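# Place the matching cover over the module on the yellow plate

## Task

Of the three covers standing in holders, find the one roughly 20 mm wider than the module on the yellow base plate, and set it down on that plate so it covers the module. The other two covers must stay in their holders; removing either one is a failure. The covers have thin walls that flex even under a gentle grip, and anything beyond the slightest dent on any cover is a failure. The result must hold by itself with the robot not touching it.

## Robot and tools

Robot: two UR20-type arms, left_arm and right_arm, each with a Robotiq 2F-85 parallel gripper and a wrist camera. All poses in results use one scene frame: origin on the table top between the arms, +z up, +x out over the table, left_arm on the +y side. The arm names do not match the left or right side of any picture. Arm roots in that frame: left_arm at (-0.103, +0.729, 0) m, quat_wxyz (+0.996, 0, 0, +0.092); right_arm at (+0.038, -0.897, 0) m, quat_wxyz (+1.000, 0, 0, +0.030).

Gripper frame: fingers point along its +z, pads close along its y. end_effector_position is the spot between the pads when closed; closed fingertips extend about 19 mm past it, open ones about 6 mm. Closing pushes the tips roughly 13 mm farther out, so keep that clearance above surfaces. A flat block juts about 9 cm toward the gripper's +x and rotates with it. Reported hand positions get less accurate at long reach.

execute_actions(actions, pictures). actions holds at most one entry, or nothing. An empty list only reports state (with pictures). An action is {"rows": [...], "steps": n}, n from 4 to 15 (default 15), each step 1/30 s; row k is used on step k and the final row repeats for leftover steps. A wait is {"steps": n} with n up to 300, counted from the previous result, and sends nothing new. Pictures come only with an empty list or pictures: true. A refused call moves nothing.

Each row is a single flat list of 18 numbers covering both arms, always all 18: left_arm's six joint targets, then its gripper position, force_limit, speed; then right_arm's same nine. Joint numbers are absolute target angles in radians, in the order shoulder pan, shoulder lift, elbow, wrist 1, wrist 2, wrist 3, matching the Joint positions line. Stated ranges: pan -3.142 to 3.142; lift -6.283 to 6.283; elbow 0.000 to 3.142; wrists 1 to 3 each -6.283 to 6.283. Targets beyond a range end by over 0.010 rad, and farther out than the current angle, are refused; real ends may sit 0.010 rad either way, and overshooting targets get clipped, which may produce a "joint sent to its limit" line (possibly about an earlier action). Per step each joint target is kept within 0.394 rad (pan, lift), 0.493 (elbow) or 0.69 (wrists) of the measured angle, and targets that would move the gripper over 100 mm away are scaled back. Motion also lags commands by about 0.17 s, so big moves can still be unfinished when the result arrives. The last 4 steps of an action run after its result is taken, and arms keep heading for the last target while you reply, until motion settles.

Gripper numbers are absolute settings in [-1, 1]. position: +1 fully open (85 mm), pads touch near -0.8, -1 closes until blocked. force_limit per pad on a 40 mm object: about 20 N at -1, 128 N at 0, 235 N at +1. speed: about 20, 85, 150 mm/s at -1, 0, +1; faster closing adds up to roughly 5 to 12 N. Because the covers dent easily, grip with low force_limit and slow speed. Force and speed only apply when position changes by at least 0.01; to soften a grip, open first. To keep a gripper unchanged, repeat its previous three values (0 is itself a command). Gripper readings: object_status 0 moving, 1 blocked while opening, 2 blocked while closing (a grip), 3 reached target or pads met. Any new position resets it to 0 briefly. If a held object yields or slips, the fingers re-close on their own, except after a grip at force_limit -1, where status stays 2 even if the object is gone. position_measured is in counts: 3 open, about 78 = 60 mm, 130 = 40 mm, 180 = 20 mm, 230 pads together.

Other result lines: state per arm (end_effector_position in m, end_effector_quat_wxyz, linear and angular velocity); Joint positions and Joint velocities per arm (rad, rad/s); Wrist force and Wrist torque per arm in the end effector's own axes, with offsets up to about 10 N, noise up to 3.7 N, saturation near 200 N, force pointing from the contact back into the arm, "no reading" being harmless. "joint command not followed" means a clearance check altered joint targets; HELD marks steps whose row was partly or fully not sent. MOTOR HOT appears from 70 °C; at 85 °C an OVER-TEMPERATURE FAULT brakes that arm until cool, so avoid long loaded holds.

Faults: contact torque reaching a load limit (pan and lift 642, elbow 376, wrists 93 N m, including held weight) or any external force of 150 N stops that arm for 10 s, drops the rest of the call, and lets it yield. Avoid arm-to-arm collisions, hard pushes, drops, slips, slams, and anything leaving the table. Loose objects may occasionally be nudged by outside pushes.

zoom_image(camera, region): enlarged view of the newest image from cam_high or cam_low (896x504), or cam_left_wrist or cam_right_wrist (504x504, fisheye); region [x0, y0, x1, y1] in pixels from the top-left, at most 504 by 504.

read_manual(section): returns the URDF licence texts only ("licences").

finished_scene(scene): ends the given current scene irreversibly and grades it; the result reports success and the next task. Replying with no tool call ends everything.

Each tool is called after "Request:" by a JSON object that holds its "fn" and its "kwargs", one argument or row to a line.

## Session

Request:
{"fn": "execute_actions", "kwargs": {
  "actions": []
}}

Scene clock: 0.00 s of 7600.00 s.
left_arm: end_effector_position=(+0.8060, +0.5611, +0.2080) position_measured=3 object_status=3 end_effector_quat_wxyz=(+0.691, -0.718, -0.017, +0.083) end_effector_velocity=(+0.001, +0.001, -0.000) end_effector_angular_velocity=(-0.000, -0.001, +0.001) | right_arm: end_effector_position=(+1.0967, -0.7812, +0.2904) position_measured=3 object_status=3 end_effector_quat_wxyz=(-0.018, +0.875, +0.251, -0.415) end_effector_velocity=(-0.000, -0.000, -0.000) end_effector_angular_velocity=(-0.000, +0.000, -0.000)
Joint positions: left_arm=[-0.861 -0.877  1.673 -0.839 -0.821  1.696] | right_arm=[-0.077 -0.908  1.301 -1.124 -1.761  2.651]
Joint velocities: left_arm=[ 0.001  0.    -0.001  0.     0.    -0.   ] | right_arm=[-0. -0.  0.  0. -0.  0.]
Motor temperatures (°C, as the motors report them): left_arm=[22 24 25 27 29 26] | right_arm=[21 22 22 29 28 26]
Wrist force (N, on the end effector, along its own x y z axes, offset not removed): no reading
Wrist torque (N m, same axes, about the end effector's origin, offset not removed): no reading

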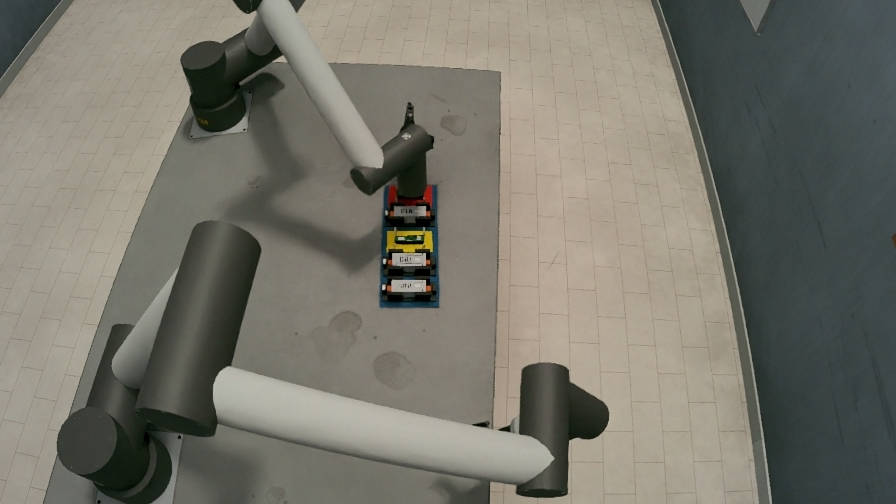

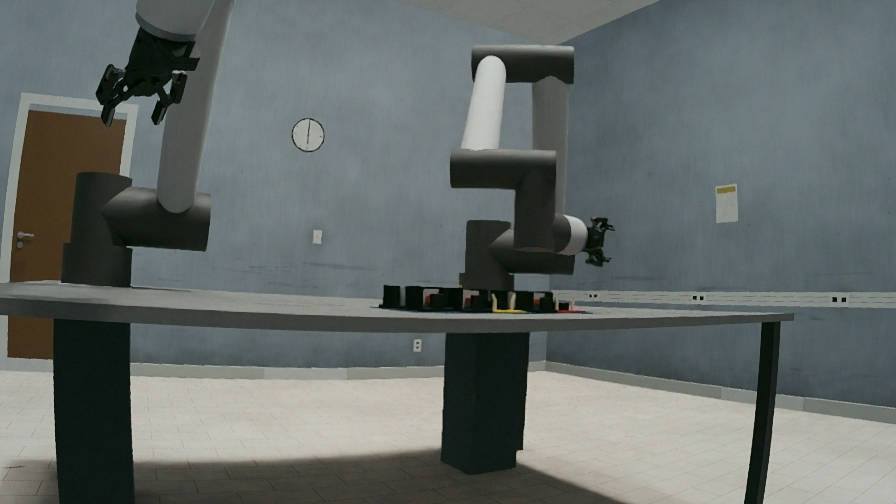

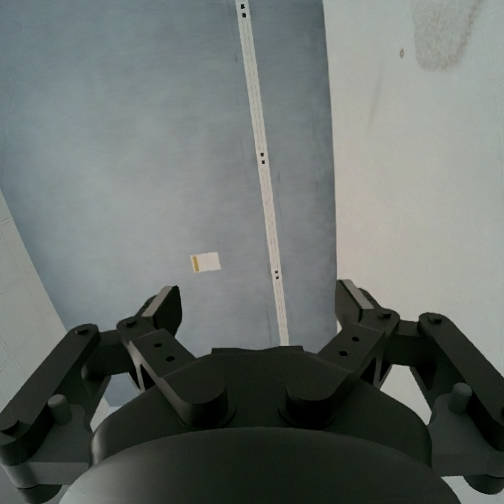

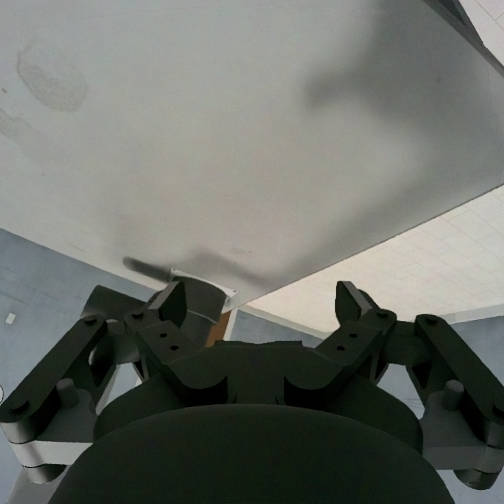

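Request:
{"fn": "zoom_image", "kwargs": {
  "camera": "cam_high",
  "region": [350, 170, 470, 320]
}}

Request:
{"fn": "zoom_image", "kwargs": {
  "camera": "cam_low",
  "region": [360, 260, 610, 330]
}}

Region (350, 170, 470, 320) of cam_high's 896x504 image, scaled by 3.360, with more detail than that image has; it fills the left 403 columns of this view, and the rest is white.

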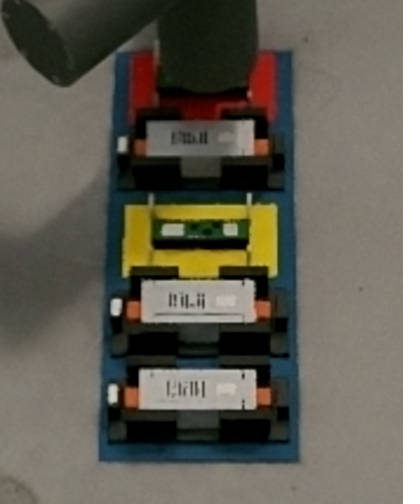

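Region (360, 260, 610, 330) of cam_low's 896x504 image, scaled by 2.016, with more detail than that image has; it fills the top 141 rows of this view, and the rest is white.

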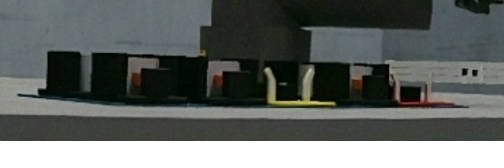

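Request:
{"fn": "execute_actions", "kwargs": {
  "actions": [
    {"rows":[[-0.9,-1.2691,1.7,-1.1,-0.9,2.262,1,-1,0,-0.077,-0.908,1.301,-1.124,-1.761,2.651,1,-1,0]]}
  ]
}}

Request:
{"fn": "execute_actions", "kwargs": {
  "actions": [
    {"steps":12}
  ]
}}

Request:
{"fn": "execute_actions", "kwargs": {
  "actions": [
    {"rows":[[-1.0636,-1.2691,1.7888,-2.0905,-1.5708,2.262,1,-1,0,-0.077,-0.908,1.301,-1.124,-1.761,2.651,1,-1,0]]}
  ]
}}

Request:
{"fn": "execute_actions", "kwargs": {
  "actions": [
    {"steps":40}
  ],
  "pictures": true
}}

Scene clock: 1.10 s of 7600.00 s.
left_arm: end_effector_position=(+0.7898, +0.5228, +0.3840) position_measured=3 object_status=3 end_effector_quat_wxyz=(-0.557, +0.826, -0.032, -0.085) end_effector_velocity=(-0.086, -0.073, +0.611) end_effector_angular_velocity=(-1.118, +0.155, -0.407) | right_arm: end_effector_position=(+1.0965, -0.7807, +0.2904) position_measured=3 object_status=3 end_effector_quat_wxyz=(-0.018, +0.875, +0.251, -0.415) end_effector_velocity=(-0.000, +0.000, -0.000) end_effector_angular_velocity=(+0.000, +0.000, -0.000)
Joint positions: left_arm=[-0.891 -1.155  1.693 -1.031 -0.881  2.091] | right_arm=[-0.077 -0.908  1.301 -1.124 -1.761  2.651]
Joint velocities: left_arm=[-0.083 -0.916  0.057 -0.565 -0.164  1.285] | right_arm=[0. 0. 0. 0. 0. 0.]
Motor temperatures (°C, as the motors report them): left_arm=[22 24 25 27 29 26] | right_arm=[21 22 22 29 28 26]
Wrist force (N, on the end effector, along its own x y z axes, offset not removed): left_arm=[1.0 -1.7 2.8] | right_arm=[-3.2 1.4 -5.5]
Wrist torque (N m, same axes, about the end effector's origin, offset not removed): left_arm=[-0.63 0.08 -0.22] | right_arm=[0.50 1.08 0.47]
Steps of this call (steps 1 to 22: nothing new was sent; steps 23 to 33: the first 11 steps of this action). Readings (joint positions | what the end effector reports):
23: left_arm=[-0.861 -0.877 1.673 -0.839 -0.821 1.696] | right_arm=[-0.077 -0.908 1.301 -1.124 -1.761 2.651] | left_arm position_measured=3 object_status=3 | right_arm position_measured=3 object_status=3
24: left_arm=[-0.864 -0.884 1.675 -0.848 -0.826 1.705] | right_arm=[-0.077 -0.908 1.301 -1.124 -1.761 2.651] | left_arm position_measured=3 object_status=3 | right_arm position_measured=3 object_status=3
26: left_arm=[-0.871 -0.933 1.680 -0.894 -0.840 1.782] | right_arm=[-0.077 -0.908 1.301 -1.124 -1.761 2.651] | left_arm position_measured=3 object_status=3 | right_arm position_measured=3 object_status=3
30: left_arm=[-0.882 -1.062 1.688 -0.973 -0.864 1.960] | right_arm=[-0.077 -0.908 1.301 -1.124 -1.761 2.651] | left_arm position_measured=3 object_status=3 | right_arm position_measured=3 object_status=3
33: the state above

Scene clock: 1.50 s of 7600.00 s.
left_arm: end_effector_position=(+0.7773, +0.5171, +0.4611) position_measured=3 object_status=3 end_effector_quat_wxyz=(-0.502, +0.859, -0.073, -0.075) end_effector_velocity=(-0.000, -0.002, +0.003) end_effector_angular_velocity=(-0.007, +0.003, -0.007) | right_arm: end_effector_position=(+1.0965, -0.7806, +0.2903) position_measured=3 object_status=3 end_effector_quat_wxyz=(-0.018, +0.875, +0.251, -0.415) end_effector_velocity=(+0.000, +0.000, +0.000) end_effector_angular_velocity=(+0.000, -0.001, -0.000)
Joint positions: left_arm=[-0.9   -1.269  1.7   -1.1   -0.9    2.261] | right_arm=[-0.077 -0.908  1.301 -1.124 -1.761  2.651]
Joint velocities: left_arm=[-0.002 -0.004  0.    -0.005 -0.001  0.012] | right_arm=[-0. -0. -0. -0.  0. -0.]
Motor temperatures (°C, as the motors report them): left_arm=[22 24 25 27 29 26] | right_arm=[21 22 22 29 28 26]
Wrist force (N, on the end effector, along its own x y z axes, offset not removed): left_arm=[-3.3 -2.8 5.9] | right_arm=[0.5 -0.6 -4.4]
Wrist torque (N m, same axes, about the end effector's origin, offset not removed): left_arm=[-0.85 0.93 -0.06] | right_arm=[-0.04 0.29 0.57]
Kept back: nothing.
Steps of this call (steps 1 to 4: the last 4 steps of your previous action; steps 5 to 12: the robot went on to your last target). Readings (joint positions | what the end effector reports):
1: left_arm=[-0.893 -1.186 1.695 -1.050 -0.887 2.134] | right_arm=[-0.077 -0.908 1.301 -1.124 -1.761 2.651] | left_arm position_measured=3 object_status=3 | right_arm position_measured=3 object_status=3
2: left_arm=[-0.896 -1.213 1.697 -1.067 -0.891 2.174] | right_arm=[-0.077 -0.908 1.301 -1.124 -1.761 2.651] | left_arm position_measured=3 object_status=3 | right_arm position_measured=3 object_status=3
4: left_arm=[-0.898 -1.247 1.698 -1.086 -0.896 2.225] | right_arm=[-0.077 -0.908 1.301 -1.124 -1.761 2.651] | left_arm position_measured=3 object_status=3 | right_arm position_measured=3 object_status=3
8: left_arm=[-0.900 -1.266 1.700 -1.098 -0.899 2.256] | right_arm=[-0.077 -0.908 1.301 -1.124 -1.761 2.651] | left_arm position_measured=3 object_status=3 | right_arm position_measured=3 object_status=3
12: the state above

Scene clock: 1.87 s of 7600.00 s.
left_arm: end_effector_position=(+0.7292, +0.3313, +0.3632) position_measured=3 object_status=3 end_effector_quat_wxyz=(-0.314, +0.948, -0.010, -0.057) end_effector_velocity=(-0.028, -0.650, -0.213) end_effector_angular_velocity=(-1.464, -0.373, +0.261) | right_arm: end_effector_position=(+1.0965, -0.7806, +0.2903) position_measured=3 object_status=3 end_effector_quat_wxyz=(-0.018, +0.875, +0.251, -0.415) end_effector_velocity=(+0.000, -0.000, +0.000) end_effector_angular_velocity=(+0.000, -0.000, +0.000)
Joint positions: left_arm=[-0.985 -1.269  1.747 -1.489 -1.221  2.262] | right_arm=[-0.077 -0.908  1.301 -1.124 -1.761  2.651]
Joint velocities: left_arm=[-0.211 -0.     0.113 -1.422 -0.888 -0.   ] | right_arm=[-0. -0. -0. -0. -0. -0.]
Motor temperatures (°C, as the motors report them): left_arm=[22 24 25 27 29 26] | right_arm=[21 22 22 29 28 26]
Wrist force (N, on the end effector, along its own x y z axes, offset not removed): left_arm=[-3.5 2.4 6.4] | right_arm=[-3.9 -1.8 -1.5]
Wrist torque (N m, same axes, about the end effector's origin, offset not removed): left_arm=[0.25 0.80 -0.20] | right_arm=[-0.30 1.15 0.47]
Steps of this call (steps 1 to 11: the first 11 steps of this action). Readings (joint positions | what the end effector reports):
1: left_arm=[-0.900 -1.269 1.700 -1.100 -0.900 2.261] | right_arm=[-0.077 -0.908 1.301 -1.124 -1.761 2.651] | left_arm position_measured=3 object_status=3 | right_arm position_measured=3 object_status=3
2: left_arm=[-0.907 -1.269 1.705 -1.109 -0.909 2.261] | right_arm=[-0.077 -0.908 1.301 -1.124 -1.761 2.651] | left_arm position_measured=3 object_status=3 | right_arm position_measured=3 object_status=3
4: left_arm=[-0.928 -1.269 1.716 -1.180 -0.979 2.261] | right_arm=[-0.077 -0.908 1.301 -1.124 -1.761 2.651] | left_arm position_measured=3 object_status=3 | right_arm position_measured=3 object_status=3
8: left_arm=[-0.963 -1.269 1.735 -1.350 -1.125 2.262] | right_arm=[-0.077 -0.908 1.301 -1.124 -1.761 2.651] | left_arm position_measured=3 object_status=3 | right_arm position_measured=3 object_status=3
11: the state above

Scene clock: 3.20 s of 7600.00 s.
left_arm: end_effector_position=(+0.7208, +0.0505, +0.3500) position_measured=3 object_status=3 end_effector_quat_wxyz=(+0.000, +1.000, +0.001, +0.000) end_effector_velocity=(-0.001, -0.000, -0.002) end_effector_angular_velocity=(+0.001, +0.001, -0.001) | right_arm: end_effector_position=(+1.0965, -0.7806, +0.2903) position_measured=3 object_status=3 end_effector_quat_wxyz=(-0.018, +0.875, +0.251, -0.415) end_effector_velocity=(-0.000, +0.001, +0.001) end_effector_angular_velocity=(+0.000, -0.000, +0.001)
Joint positions: left_arm=[-1.064 -1.269  1.789 -2.09  -1.571  2.262] | right_arm=[-0.077 -0.908  1.301 -1.124 -1.761  2.651]
Joint velocities: left_arm=[-0.001  0.001  0.001 -0.    -0.     0.   ] | right_arm=[ 0.001 -0.001  0.    -0.    -0.    -0.   ]
Motor temperatures (°C, as the motors report them): left_arm=[22 24 25 27 29 26] | right_arm=[21 22 22 29 28 26]
Wrist force (N, on the end effector, along its own x y z axes, offset not removed): left_arm=[-5.1 -1.8 6.4] | right_arm=[0.0 -2.4 -2.0]
Wrist torque (N m, same axes, about the end effector's origin, offset not removed): left_arm=[-0.54 1.35 -0.12] | right_arm=[-0.23 0.30 0.56]
Kept back: nothing.
Steps of this call (steps 1 to 4: the last 4 steps of your previous action; steps 5 to 40: the robot went on to your last target). Readings (joint positions | what the end effector reports):
1: left_arm=[-0.992 -1.269 1.751 -1.537 -1.251 2.262] | right_arm=[-0.077 -0.908 1.301 -1.124 -1.761 2.651] | left_arm position_measured=3 object_status=3 | right_arm position_measured=3 object_status=3
2: left_arm=[-0.999 -1.269 1.754 -1.586 -1.280 2.262] | right_arm=[-0.077 -0.908 1.301 -1.124 -1.761 2.651] | left_arm position_measured=3 object_status=3 | right_arm position_measured=3 object_status=3
4: left_arm=[-1.013 -1.269 1.762 -1.682 -1.338 2.262] | right_arm=[-0.077 -0.908 1.301 -1.124 -1.761 2.651] | left_arm position_measured=3 object_status=3 | right_arm position_measured=3 object_status=3
8: left_arm=[-1.039 -1.269 1.776 -1.875 -1.453 2.262] | right_arm=[-0.077 -0.908 1.301 -1.124 -1.761 2.651] | left_arm position_measured=3 object_status=3 | right_arm position_measured=3 object_status=3
40: the state above

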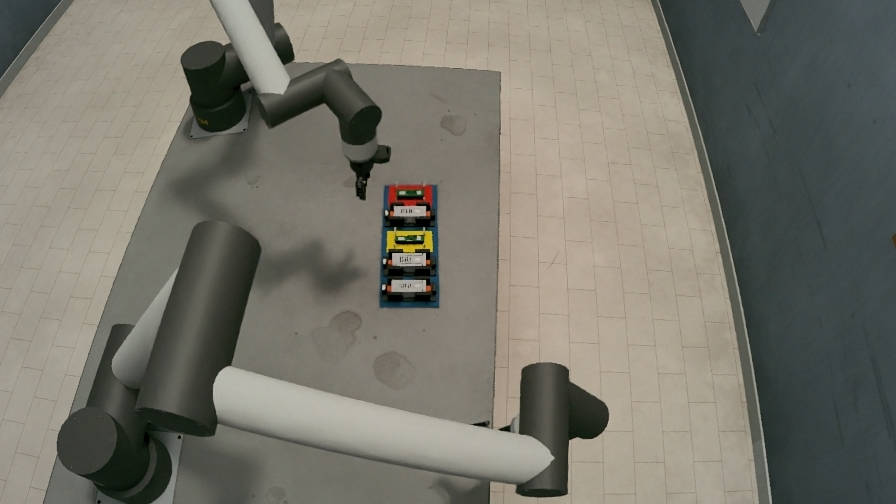

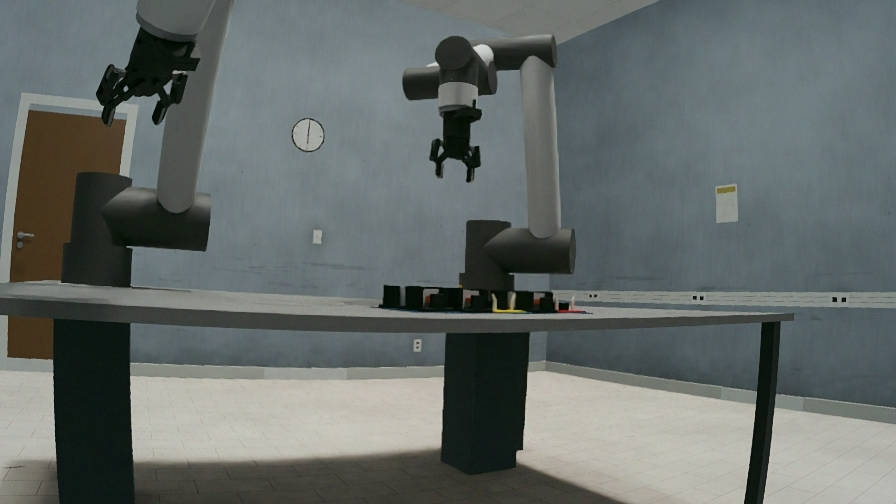

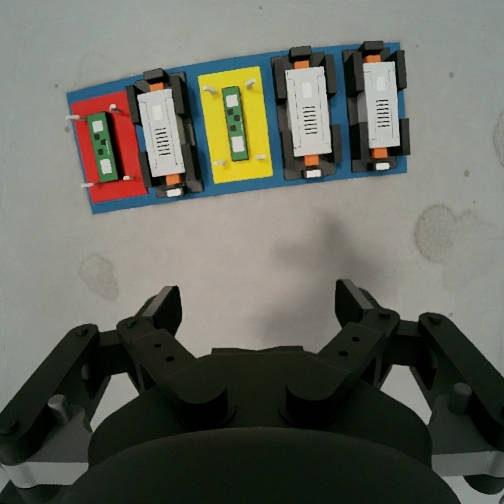

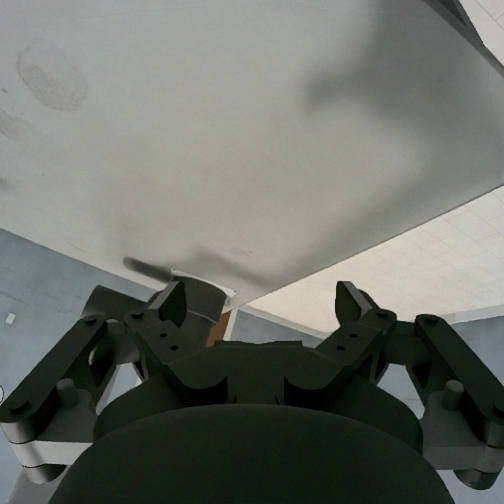

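Request:
{"fn": "zoom_image", "kwargs": {
  "camera": "cam_left_wrist",
  "region": [60, 30, 280, 220]
}}

Request:
{"fn": "zoom_image", "kwargs": {
  "camera": "cam_left_wrist",
  "region": [200, 30, 420, 220]
}}

Region (60, 30, 280, 220) of cam_left_wrist's 504x504 image, scaled by 2.291, with more detail than that image has; it fills the top 435 rows of this view, and the rest is white.

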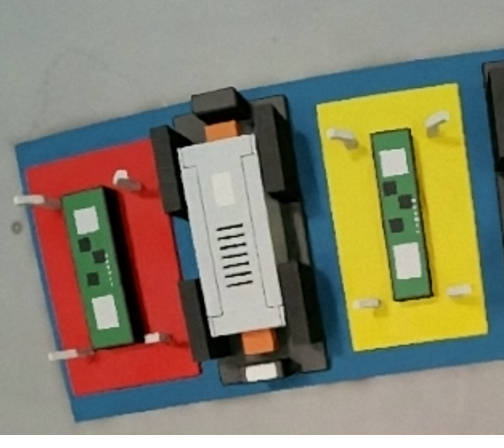

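Region (200, 30, 420, 220) of cam_left_wrist's 504x504 image, scaled by 2.291, with more detail than that image has; it fills the top 435 rows of this view, and the rest is white.

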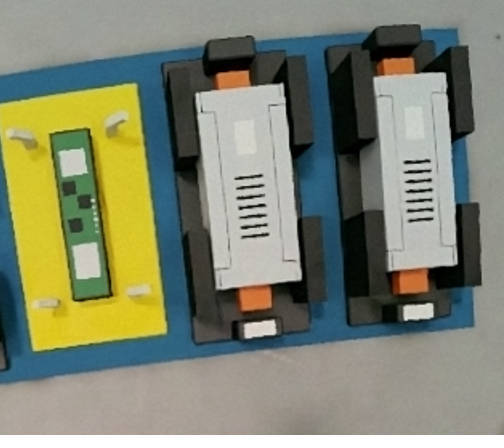

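Request:
{"fn": "execute_actions", "kwargs": {
  "actions": [
    {"rows":[[-1.0165,-0.9866,1.6484,-2.2326,-1.5708,2.3094,1,-1,0,-0.077,-0.908,1.301,-1.124,-1.761,2.651,1,-1,0]]}
  ]
}}

Request:
{"fn": "execute_actions", "kwargs": {
  "actions": [
    {"steps":18}
  ],
  "pictures": true
}}

Request:
{"fn": "zoom_image", "kwargs": {
  "camera": "cam_left_wrist",
  "region": [60, 60, 460, 340]
}}

Scene clock: 4.07 s of 7600.00 s.
left_arm: end_effector_position=(+0.8407, -0.0198, +0.1982) position_measured=3 object_status=3 end_effector_quat_wxyz=(+0.002, +1.000, +0.000, +0.001) end_effector_velocity=(+0.250, -0.125, -0.477) end_effector_angular_velocity=(+0.054, +0.048, +0.002) | right_arm: end_effector_position=(+1.0965, -0.7806, +0.2903) position_measured=3 object_status=3 end_effector_quat_wxyz=(-0.018, +0.875, +0.251, -0.415) end_effector_velocity=(+0.000, +0.000, -0.000) end_effector_angular_velocity=(-0.000, -0.000, +0.000)
Joint positions: left_arm=[-1.023 -1.035  1.67  -2.211 -1.571  2.302] | right_arm=[-0.077 -0.908  1.301 -1.124 -1.761  2.651]
Joint velocities: left_arm=[ 0.086  0.606 -0.267 -0.267 -0.     0.084] | right_arm=[ 0.  0. -0. -0. -0. -0.]
Motor temperatures (°C, as the motors report them): left_arm=[22 24 25 27 29 26] | right_arm=[21 22 22 29 28 26]
Wrist force (N, on the end effector, along its own x y z axes, offset not removed): left_arm=[6.8 0.1 5.4] | right_arm=[-1.7 5.3 -1.1]
Wrist torque (N m, same axes, about the end effector's origin, offset not removed): left_arm=[-0.36 -0.94 -0.05] | right_arm=[1.44 0.74 0.51]
Steps of this call (steps 1 to 15: the robot went on to your last target; steps 16 to 26: the first 11 steps of this action). Readings (joint positions | what the end effector reports):
16: left_arm=[-1.063 -1.269 1.789 -2.091 -1.571 2.262] | right_arm=[-0.077 -0.908 1.301 -1.124 -1.761 2.651] | left_arm position_measured=3 object_status=3 | right_arm position_measured=3 object_status=3
17: left_arm=[-1.060 -1.260 1.781 -2.099 -1.571 2.266] | right_arm=[-0.077 -0.908 1.301 -1.124 -1.761 2.651] | left_arm position_measured=3 object_status=3 | right_arm position_measured=3 object_status=3
19: left_arm=[-1.051 -1.208 1.753 -2.127 -1.571 2.275] | right_arm=[-0.077 -0.908 1.301 -1.124 -1.761 2.651] | left_arm position_measured=3 object_status=3 | right_arm position_measured=3 object_status=3
23: left_arm=[-1.035 -1.107 1.704 -2.176 -1.571 2.291] | right_arm=[-0.077 -0.908 1.301 -1.124 -1.761 2.651] | left_arm position_measured=3 object_status=3 | right_arm position_measured=3 object_status=3
26: the state above

Scene clock: 4.67 s of 7600.00 s.
left_arm: end_effector_position=(+0.8608, -0.0294, +0.1602) position_measured=3 object_status=3 end_effector_quat_wxyz=(+0.000, +1.000, +0.000, +0.000) end_effector_velocity=(-0.000, +0.000, -0.002) end_effector_angular_velocity=(+0.001, +0.001, +0.000) | right_arm: end_effector_position=(+1.0965, -0.7806, +0.2903) position_measured=3 object_status=3 end_effector_quat_wxyz=(-0.018, +0.875, +0.251, -0.415) end_effector_velocity=(-0.000, -0.000, +0.000) end_effector_angular_velocity=(-0.000, +0.000, -0.000)
Joint positions: left_arm=[-1.017 -0.987  1.648 -2.233 -1.571  2.309] | right_arm=[-0.077 -0.908  1.301 -1.124 -1.761  2.651]
Joint velocities: left_arm=[ 0.     0.002  0.    -0.    -0.     0.   ] | right_arm=[-0.    -0.     0.001 -0.    -0.    -0.   ]
Motor temperatures (°C, as the motors report them): left_arm=[22 24 25 27 29 26] | right_arm=[21 22 22 29 28 26]
Wrist force (N, on the end effector, along its own x y z axes, offset not removed): left_arm=[-0.2 -0.6 5.4] | right_arm=[-2.2 3.3 -5.9]
Wrist torque (N m, same axes, about the end effector's origin, offset not removed): left_arm=[-0.37 0.38 -0.07] | right_arm=[0.87 0.76 0.53]
Kept back: nothing.
Steps of this call (steps 1 to 4: the last 4 steps of your previous action; steps 5 to 18: the robot went on to your last target). Readings (joint positions | what the end effector reports):
1: left_arm=[-1.021 -1.018 1.663 -2.218 -1.571 2.305] | right_arm=[-0.077 -0.908 1.301 -1.124 -1.761 2.651] | left_arm position_measured=3 object_status=3 | right_arm position_measured=3 object_status=3
2: left_arm=[-1.019 -1.006 1.658 -2.223 -1.571 2.306] | right_arm=[-0.077 -0.908 1.301 -1.124 -1.761 2.651] | left_arm position_measured=3 object_status=3 | right_arm position_measured=3 object_status=3
4: left_arm=[-1.018 -0.994 1.652 -2.229 -1.571 2.308] | right_arm=[-0.077 -0.908 1.301 -1.124 -1.761 2.651] | left_arm position_measured=3 object_status=3 | right_arm position_measured=3 object_status=3
8: left_arm=[-1.017 -0.988 1.649 -2.232 -1.571 2.309] | right_arm=[-0.077 -0.908 1.301 -1.124 -1.761 2.651] | left_arm position_measured=3 object_status=3 | right_arm position_measured=3 object_status=3
18: the state above

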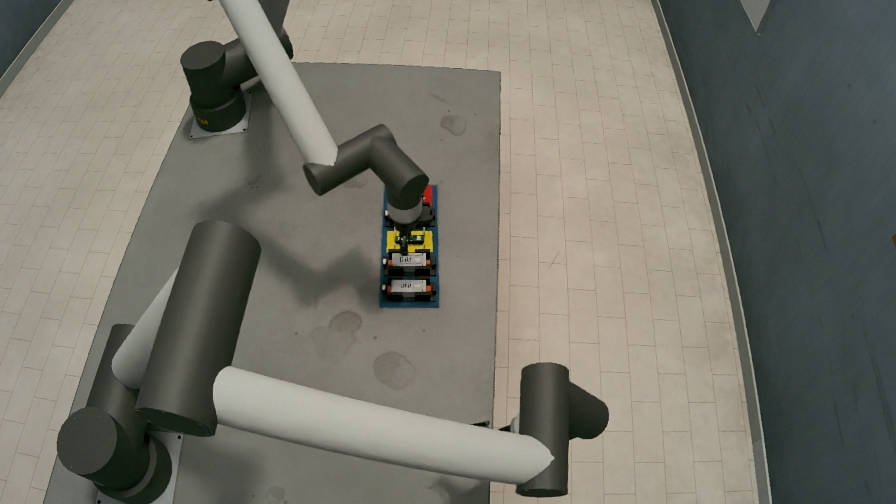

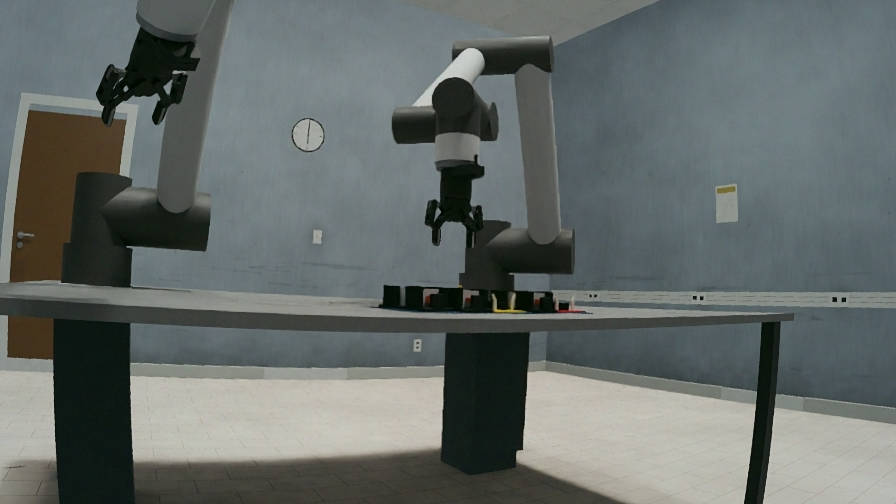

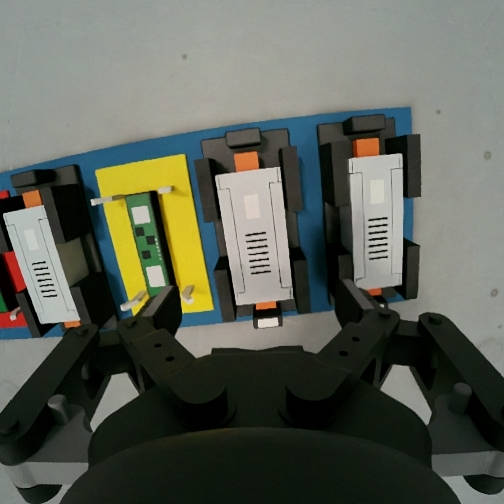

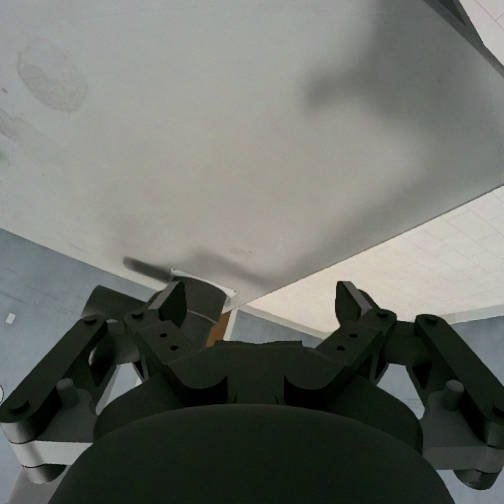

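Region (60, 60, 460, 340) of cam_left_wrist's 504x504 image, scaled by 1.260, with more detail than that image has; it fills the top 353 rows of this view, and the rest is white.

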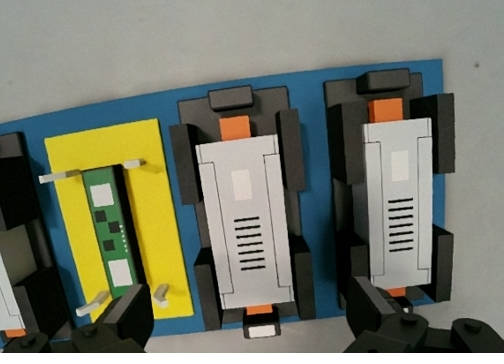

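Request:
{"fn": "execute_actions", "kwargs": {
  "actions": [
    {"rows":[[-0.9575,-1.0475,1.7582,-2.2815,-1.5708,2.298,1,-1,0,-0.077,-0.908,1.301,-1.124,-1.761,2.651,1,-1,0]]}
  ]
}}

Request:
{"fn": "execute_actions", "kwargs": {
  "actions": [
    {"steps":10}
  ],
  "pictures": true
}}

Request:
{"fn": "zoom_image", "kwargs": {
  "camera": "cam_left_wrist",
  "region": [80, 120, 420, 340]
}}

Scene clock: 5.33 s of 7600.00 s.
left_arm: end_effector_position=(+0.8561, +0.0736, +0.1604) position_measured=3 object_status=3 end_effector_quat_wxyz=(+0.000, +0.999, +0.035, +0.000) end_effector_velocity=(-0.006, +0.026, -0.002) end_effector_angular_velocity=(+0.002, +0.002, +0.015) | right_arm: end_effector_position=(+1.0965, -0.7806, +0.2903) position_measured=3 object_status=3 end_effector_quat_wxyz=(-0.018, +0.875, +0.251, -0.415) end_effector_velocity=(-0.000, -0.000, +0.000) end_effector_angular_velocity=(-0.000, +0.001, +0.000)
Joint positions: left_arm=[-0.959 -1.046  1.756 -2.281 -1.571  2.298] | right_arm=[-0.077 -0.908  1.301 -1.124 -1.761  2.651]
Joint velocities: left_arm=[ 0.013 -0.015  0.031 -0.012 -0.    -0.002] | right_arm=[ 0.     0.    -0.     0.001 -0.    -0.   ]
Motor temperatures (°C, as the motors report them): left_arm=[22 24 25 27 29 26] | right_arm=[21 22 22 29 28 26]
Wrist force (N, on the end effector, along its own x y z axes, offset not removed): left_arm=[1.3 -2.1 6.6] | right_arm=[0.6 -2.8 0.6]
Wrist torque (N m, same axes, about the end effector's origin, offset not removed): left_arm=[-0.62 0.00 -0.11] | right_arm=[-0.25 0.14 0.57]
Steps of this call (steps 1 to 9: the robot went on to your last target; steps 10 to 20: the first 11 steps of this action). Readings (joint positions | what the end effector reports):
10: left_arm=[-1.016 -0.987 1.649 -2.233 -1.571 2.309] | right_arm=[-0.077 -0.908 1.301 -1.124 -1.761 2.651] | left_arm position_measured=3 object_status=3 | right_arm position_measured=3 object_status=3
11: left_arm=[-1.009 -0.994 1.657 -2.240 -1.571 2.307] | right_arm=[-0.077 -0.908 1.301 -1.124 -1.761 2.651] | left_arm position_measured=3 object_status=3 | right_arm position_measured=3 object_status=3
13: left_arm=[-0.982 -1.022 1.706 -2.262 -1.571 2.302] | right_arm=[-0.077 -0.908 1.301 -1.124 -1.761 2.651] | left_arm position_measured=3 object_status=3 | right_arm position_measured=3 object_status=3
17: left_arm=[-0.961 -1.043 1.749 -2.278 -1.571 2.299] | right_arm=[-0.077 -0.908 1.301 -1.124 -1.761 2.651] | left_arm position_measured=3 object_status=3 | right_arm position_measured=3 object_status=3
20: the state above

Scene clock: 5.67 s of 7600.00 s.
left_arm: end_effector_position=(+0.8557, +0.0756, +0.1601) position_measured=3 object_status=3 end_effector_quat_wxyz=(+0.000, +0.999, +0.036, +0.000) end_effector_velocity=(+0.001, +0.002, -0.000) end_effector_angular_velocity=(+0.000, +0.000, +0.002) | right_arm: end_effector_position=(+1.0965, -0.7806, +0.2903) position_measured=3 object_status=3 end_effector_quat_wxyz=(-0.018, +0.875, +0.251, -0.415) end_effector_velocity=(-0.000, +0.000, -0.000) end_effector_angular_velocity=(-0.000, +0.000, +0.000)
Joint positions: left_arm=[-0.958 -1.047  1.758 -2.281 -1.571  2.298] | right_arm=[-0.077 -0.908  1.301 -1.124 -1.761  2.651]
Joint velocities: left_arm=[ 0.002 -0.     0.001 -0.    -0.     0.   ] | right_arm=[ 0.  0.  0.  0. -0.  0.]
Motor temperatures (°C, as the motors report them): left_arm=[22 24 25 27 29 26] | right_arm=[21 22 22 29 28 26]
Wrist force (N, on the end effector, along its own x y z axes, offset not removed): left_arm=[1.6 -1.3 3.5] | right_arm=[-6.5 0.5 -4.9]
Wrist torque (N m, same axes, about the end effector's origin, offset not removed): left_arm=[-0.61 -0.11 -0.18] | right_arm=[0.32 1.54 0.64]
Kept back: nothing.
Steps of this call (steps 1 to 4: the last 4 steps of your previous action; steps 5 to 10: the robot went on to your last target). Readings (joint positions | what the end effector reports):
1: left_arm=[-0.958 -1.047 1.757 -2.281 -1.571 2.298] | right_arm=[-0.077 -0.908 1.301 -1.124 -1.761 2.651] | left_arm position_measured=3 object_status=3 | right_arm position_measured=3 object_status=3
2: left_arm=[-0.958 -1.047 1.757 -2.281 -1.571 2.298] | right_arm=[-0.077 -0.908 1.301 -1.124 -1.761 2.651] | left_arm position_measured=3 object_status=3 | right_arm position_measured=3 object_status=3
4: left_arm=[-0.958 -1.047 1.758 -2.281 -1.571 2.298] | right_arm=[-0.077 -0.908 1.301 -1.124 -1.761 2.651] | left_arm position_measured=3 object_status=3 | right_arm position_measured=3 object_status=3
8: left_arm=[-0.958 -1.047 1.758 -2.281 -1.571 2.298] | right_arm=[-0.077 -0.908 1.301 -1.124 -1.761 2.651] | left_arm position_measured=3 object_status=3 | right_arm position_measured=3 object_status=3
10: the state above

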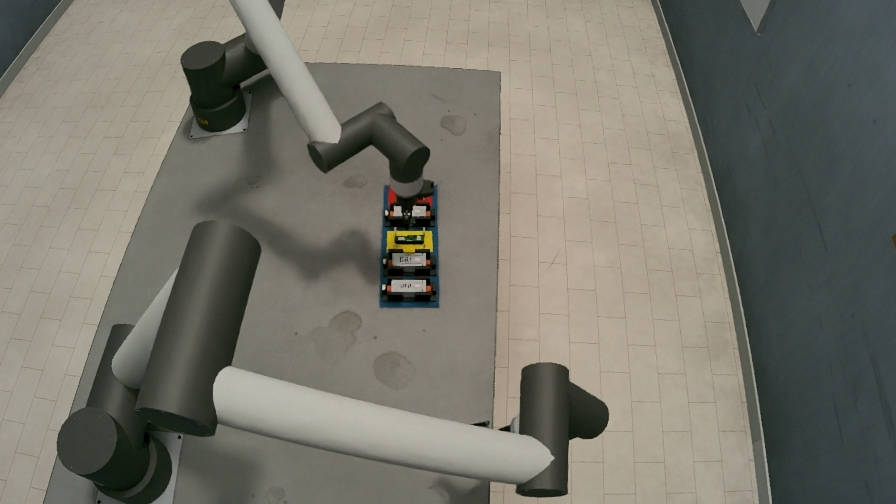

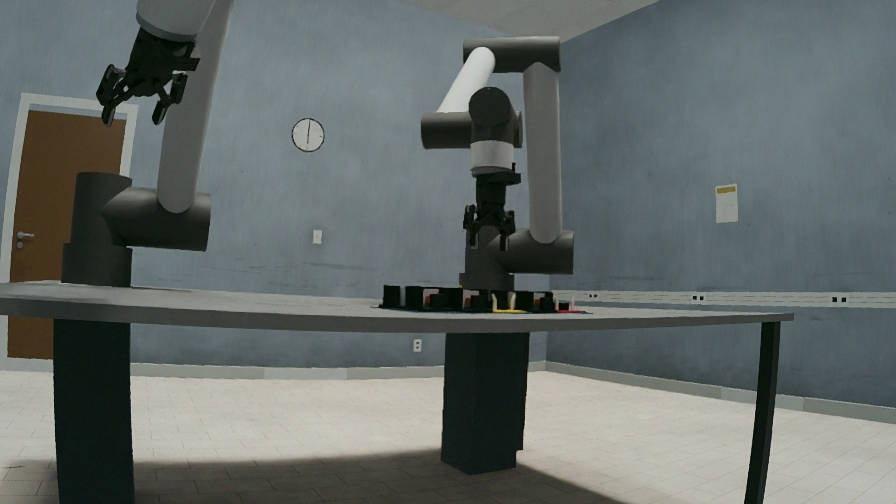

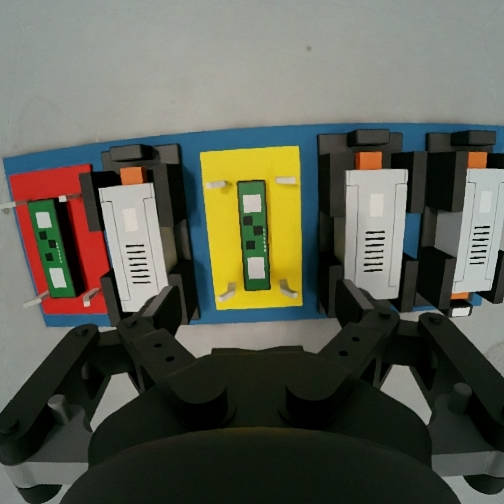

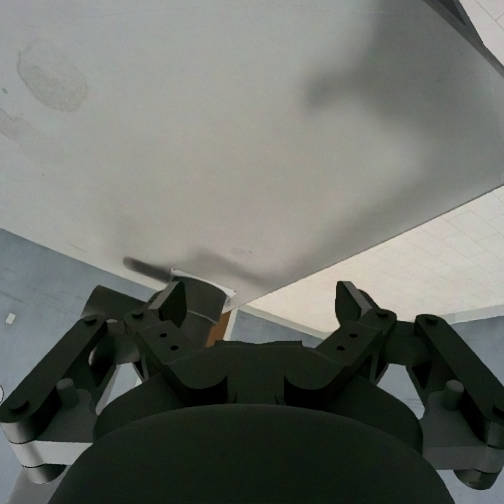

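Region (80, 120, 420, 340) of cam_left_wrist's 504x504 image, scaled by 1.482, with more detail than that image has; it fills the top 326 rows of this view, and the rest is white.

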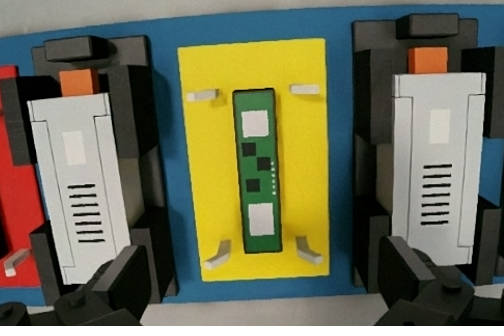

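Request:
{"fn": "zoom_image", "kwargs": {
  "camera": "cam_left_wrist",
  "region": [190, 140, 316, 220]
}}

Request:
{"fn": "zoom_image", "kwargs": {
  "camera": "cam_low",
  "region": [370, 200, 590, 325]
}}

Region (190, 140, 316, 220) of cam_left_wrist's 504x504 image, scaled by 4.000, with more detail than that image has; it fills the top 320 rows of this view, and the rest is white.

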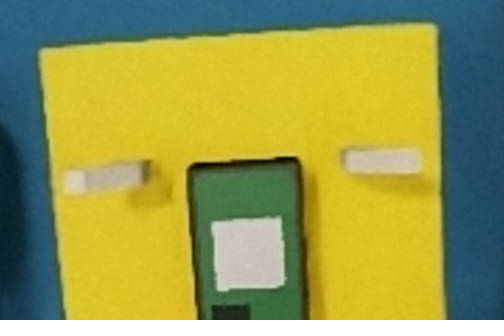

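Region (370, 200, 590, 325) of cam_low's 896x504 image, scaled by 2.291, with more detail than that image has; it fills the top 286 rows of this view, and the rest is white.

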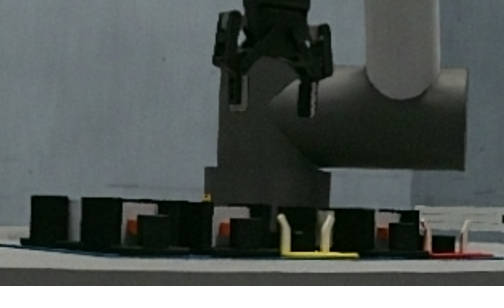

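Request:
{"fn": "execute_actions", "kwargs": {
  "actions": [
    {"rows":[[-1.0611,-0.9075,1.5018,-2.1651,-1.5708,2.185,1,-1,0,-0.077,-0.908,1.301,-1.124,-1.761,2.651,1,-1,0]]}
  ]
}}

Request:
{"fn": "execute_actions", "kwargs": {
  "actions": [
    {"steps":15}
  ],
  "pictures": true
}}

Request:
{"fn": "zoom_image", "kwargs": {
  "camera": "cam_left_wrist",
  "region": [80, 120, 420, 340]
}}

Scene clock: 6.47 s of 7600.00 s.
left_arm: end_effector_position=(+0.8782, -0.1168, +0.1587) position_measured=3 object_status=3 end_effector_quat_wxyz=(-0.001, +0.999, +0.040, -0.001) end_effector_velocity=(+0.024, -0.264, +0.015) end_effector_angular_velocity=(-0.022, -0.019, +0.010) | right_arm: end_effector_position=(+1.0965, -0.7806, +0.2903) position_measured=3 object_status=3 end_effector_quat_wxyz=(-0.018, +0.875, +0.251, -0.415) end_effector_velocity=(+0.000, +0.000, +0.000) end_effector_angular_velocity=(-0.000, -0.000, -0.000)
Joint positions: left_arm=[-1.052 -0.92   1.527 -2.175 -1.571  2.195] | right_arm=[-0.077 -0.908  1.301 -1.124 -1.761  2.651]
Joint velocities: left_arm=[-0.119  0.168 -0.331  0.135 -0.    -0.129] | right_arm=[ 0. -0. -0.  0.  0.  0.]
Motor temperatures (°C, as the motors report them): left_arm=[22 24 25 27 29 26] | right_arm=[21 22 22 29 28 26]
Wrist force (N, on the end effector, along its own x y z axes, offset not removed): left_arm=[-3.9 7.8 1.5] | right_arm=[0.3 4.0 -1.8]
Wrist torque (N m, same axes, about the end effector's origin, offset not removed): left_arm=[1.04 1.10 -0.12] | right_arm=[0.87 0.43 0.41]
Steps of this call (steps 1 to 13: the robot went on to your last target; steps 14 to 24: the first 11 steps of this action). Readings (joint positions | what the end effector reports):
14: left_arm=[-0.958 -1.047 1.758 -2.281 -1.571 2.298] | right_arm=[-0.077 -0.908 1.301 -1.124 -1.761 2.651] | left_arm position_measured=3 object_status=3 | right_arm position_measured=3 object_status=3
15: left_arm=[-0.965 -1.040 1.749 -2.274 -1.571 2.290] | right_arm=[-0.077 -0.908 1.301 -1.124 -1.761 2.651] | left_arm position_measured=3 object_status=3 | right_arm position_measured=3 object_status=3
17: left_arm=[-0.988 -1.008 1.695 -2.247 -1.571 2.264] | right_arm=[-0.077 -0.908 1.301 -1.124 -1.761 2.651] | left_arm position_measured=3 object_status=3 | right_arm position_measured=3 object_status=3
21: left_arm=[-1.031 -0.950 1.586 -2.200 -1.571 2.218] | right_arm=[-0.077 -0.908 1.301 -1.124 -1.761 2.651] | left_arm position_measured=3 object_status=3 | right_arm position_measured=3 object_status=3
24: the state above

Scene clock: 6.97 s of 7600.00 s.
left_arm: end_effector_position=(+0.8799, -0.1363, +0.1601) position_measured=3 object_status=3 end_effector_quat_wxyz=(+0.000, +0.999, +0.040, -0.000) end_effector_velocity=(+0.000, +0.000, -0.002) end_effector_angular_velocity=(+0.001, +0.001, +0.002) | right_arm: end_effector_position=(+1.0965, -0.7806, +0.2903) position_measured=3 object_status=3 end_effector_quat_wxyz=(-0.018, +0.875, +0.251, -0.415) end_effector_velocity=(-0.001, +0.000, +0.000) end_effector_angular_velocity=(-0.000, +0.000, +0.001)
Joint positions: left_arm=[-1.061 -0.908  1.502 -2.165 -1.571  2.185] | right_arm=[-0.077 -0.908  1.301 -1.124 -1.761  2.651]
Joint velocities: left_arm=[ 0.001  0.001 -0.     0.    -0.    -0.001] | right_arm=[ 0.    -0.001  0.001 -0.    -0.    -0.   ]
Motor temperatures (°C, as the motors report them): left_arm=[22 24 25 27 29 26] | right_arm=[21 22 22 29 28 26]
Wrist force (N, on the end effector, along its own x y z axes, offset not removed): left_arm=[-2.2 -1.0 5.4] | right_arm=[1.3 2.9 -4.8]
Wrist torque (N m, same axes, about the end effector's origin, offset not removed): left_arm=[-0.48 0.77 -0.05] | right_arm=[0.86 0.15 0.57]
Kept back: nothing.
Steps of this call (steps 1 to 4: the last 4 steps of your previous action; steps 5 to 15: the robot went on to your last target). Readings (joint positions | what the end effector reports):
1: left_arm=[-1.056 -0.915 1.518 -2.172 -1.571 2.191] | right_arm=[-0.077 -0.908 1.301 -1.124 -1.761 2.651] | left_arm position_measured=3 object_status=3 | right_arm position_measured=3 object_status=3
2: left_arm=[-1.058 -0.912 1.512 -2.169 -1.571 2.189] | right_arm=[-0.077 -0.908 1.301 -1.124 -1.761 2.651] | left_arm position_measured=3 object_status=3 | right_arm position_measured=3 object_status=3
4: left_arm=[-1.060 -0.909 1.506 -2.167 -1.571 2.187] | right_arm=[-0.077 -0.908 1.301 -1.124 -1.761 2.651] | left_arm position_measured=3 object_status=3 | right_arm position_measured=3 object_status=3
8: left_arm=[-1.061 -0.908 1.503 -2.165 -1.571 2.185] | right_arm=[-0.077 -0.908 1.301 -1.124 -1.761 2.651] | left_arm position_measured=3 object_status=3 | right_arm position_measured=3 object_status=3
15: the state above

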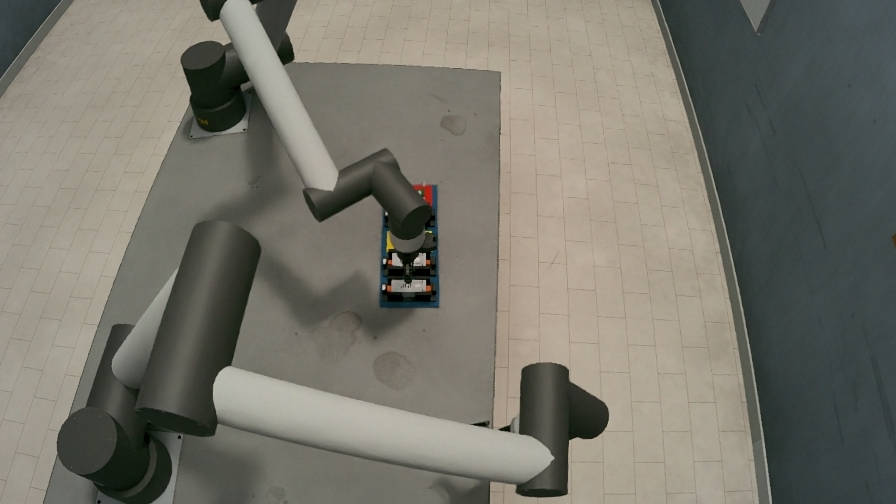

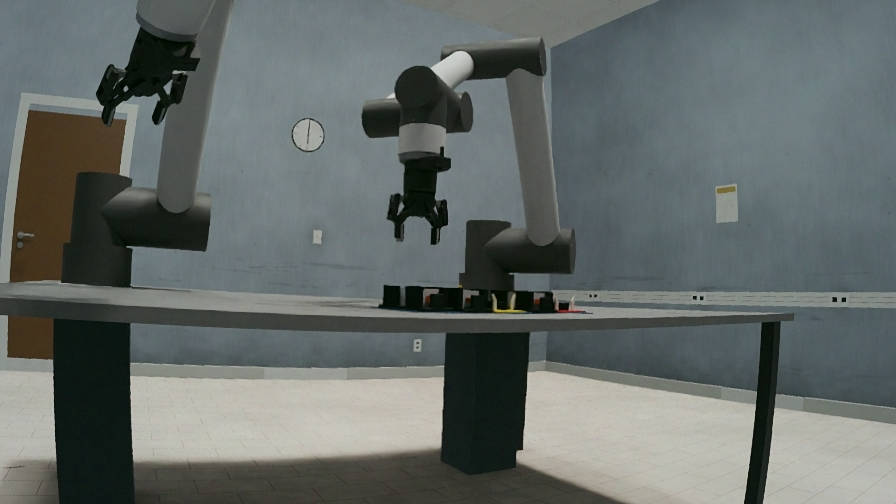

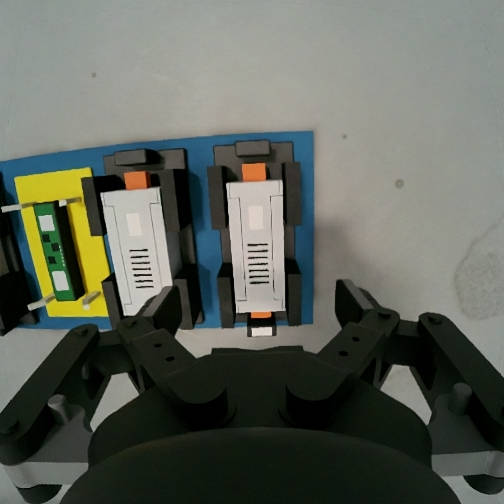

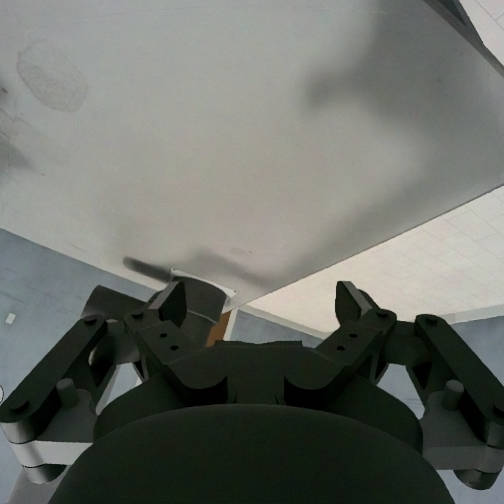

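Region (80, 120, 420, 340) of cam_left_wrist's 504x504 image, scaled by 1.482, with more detail than that image has; it fills the top 326 rows of this view, and the rest is white.

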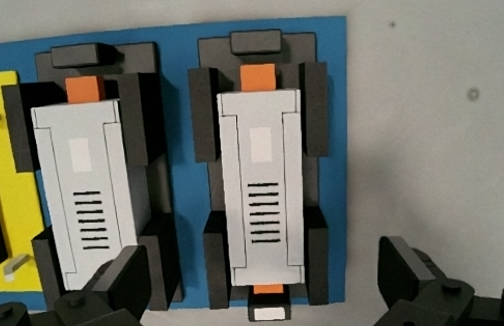

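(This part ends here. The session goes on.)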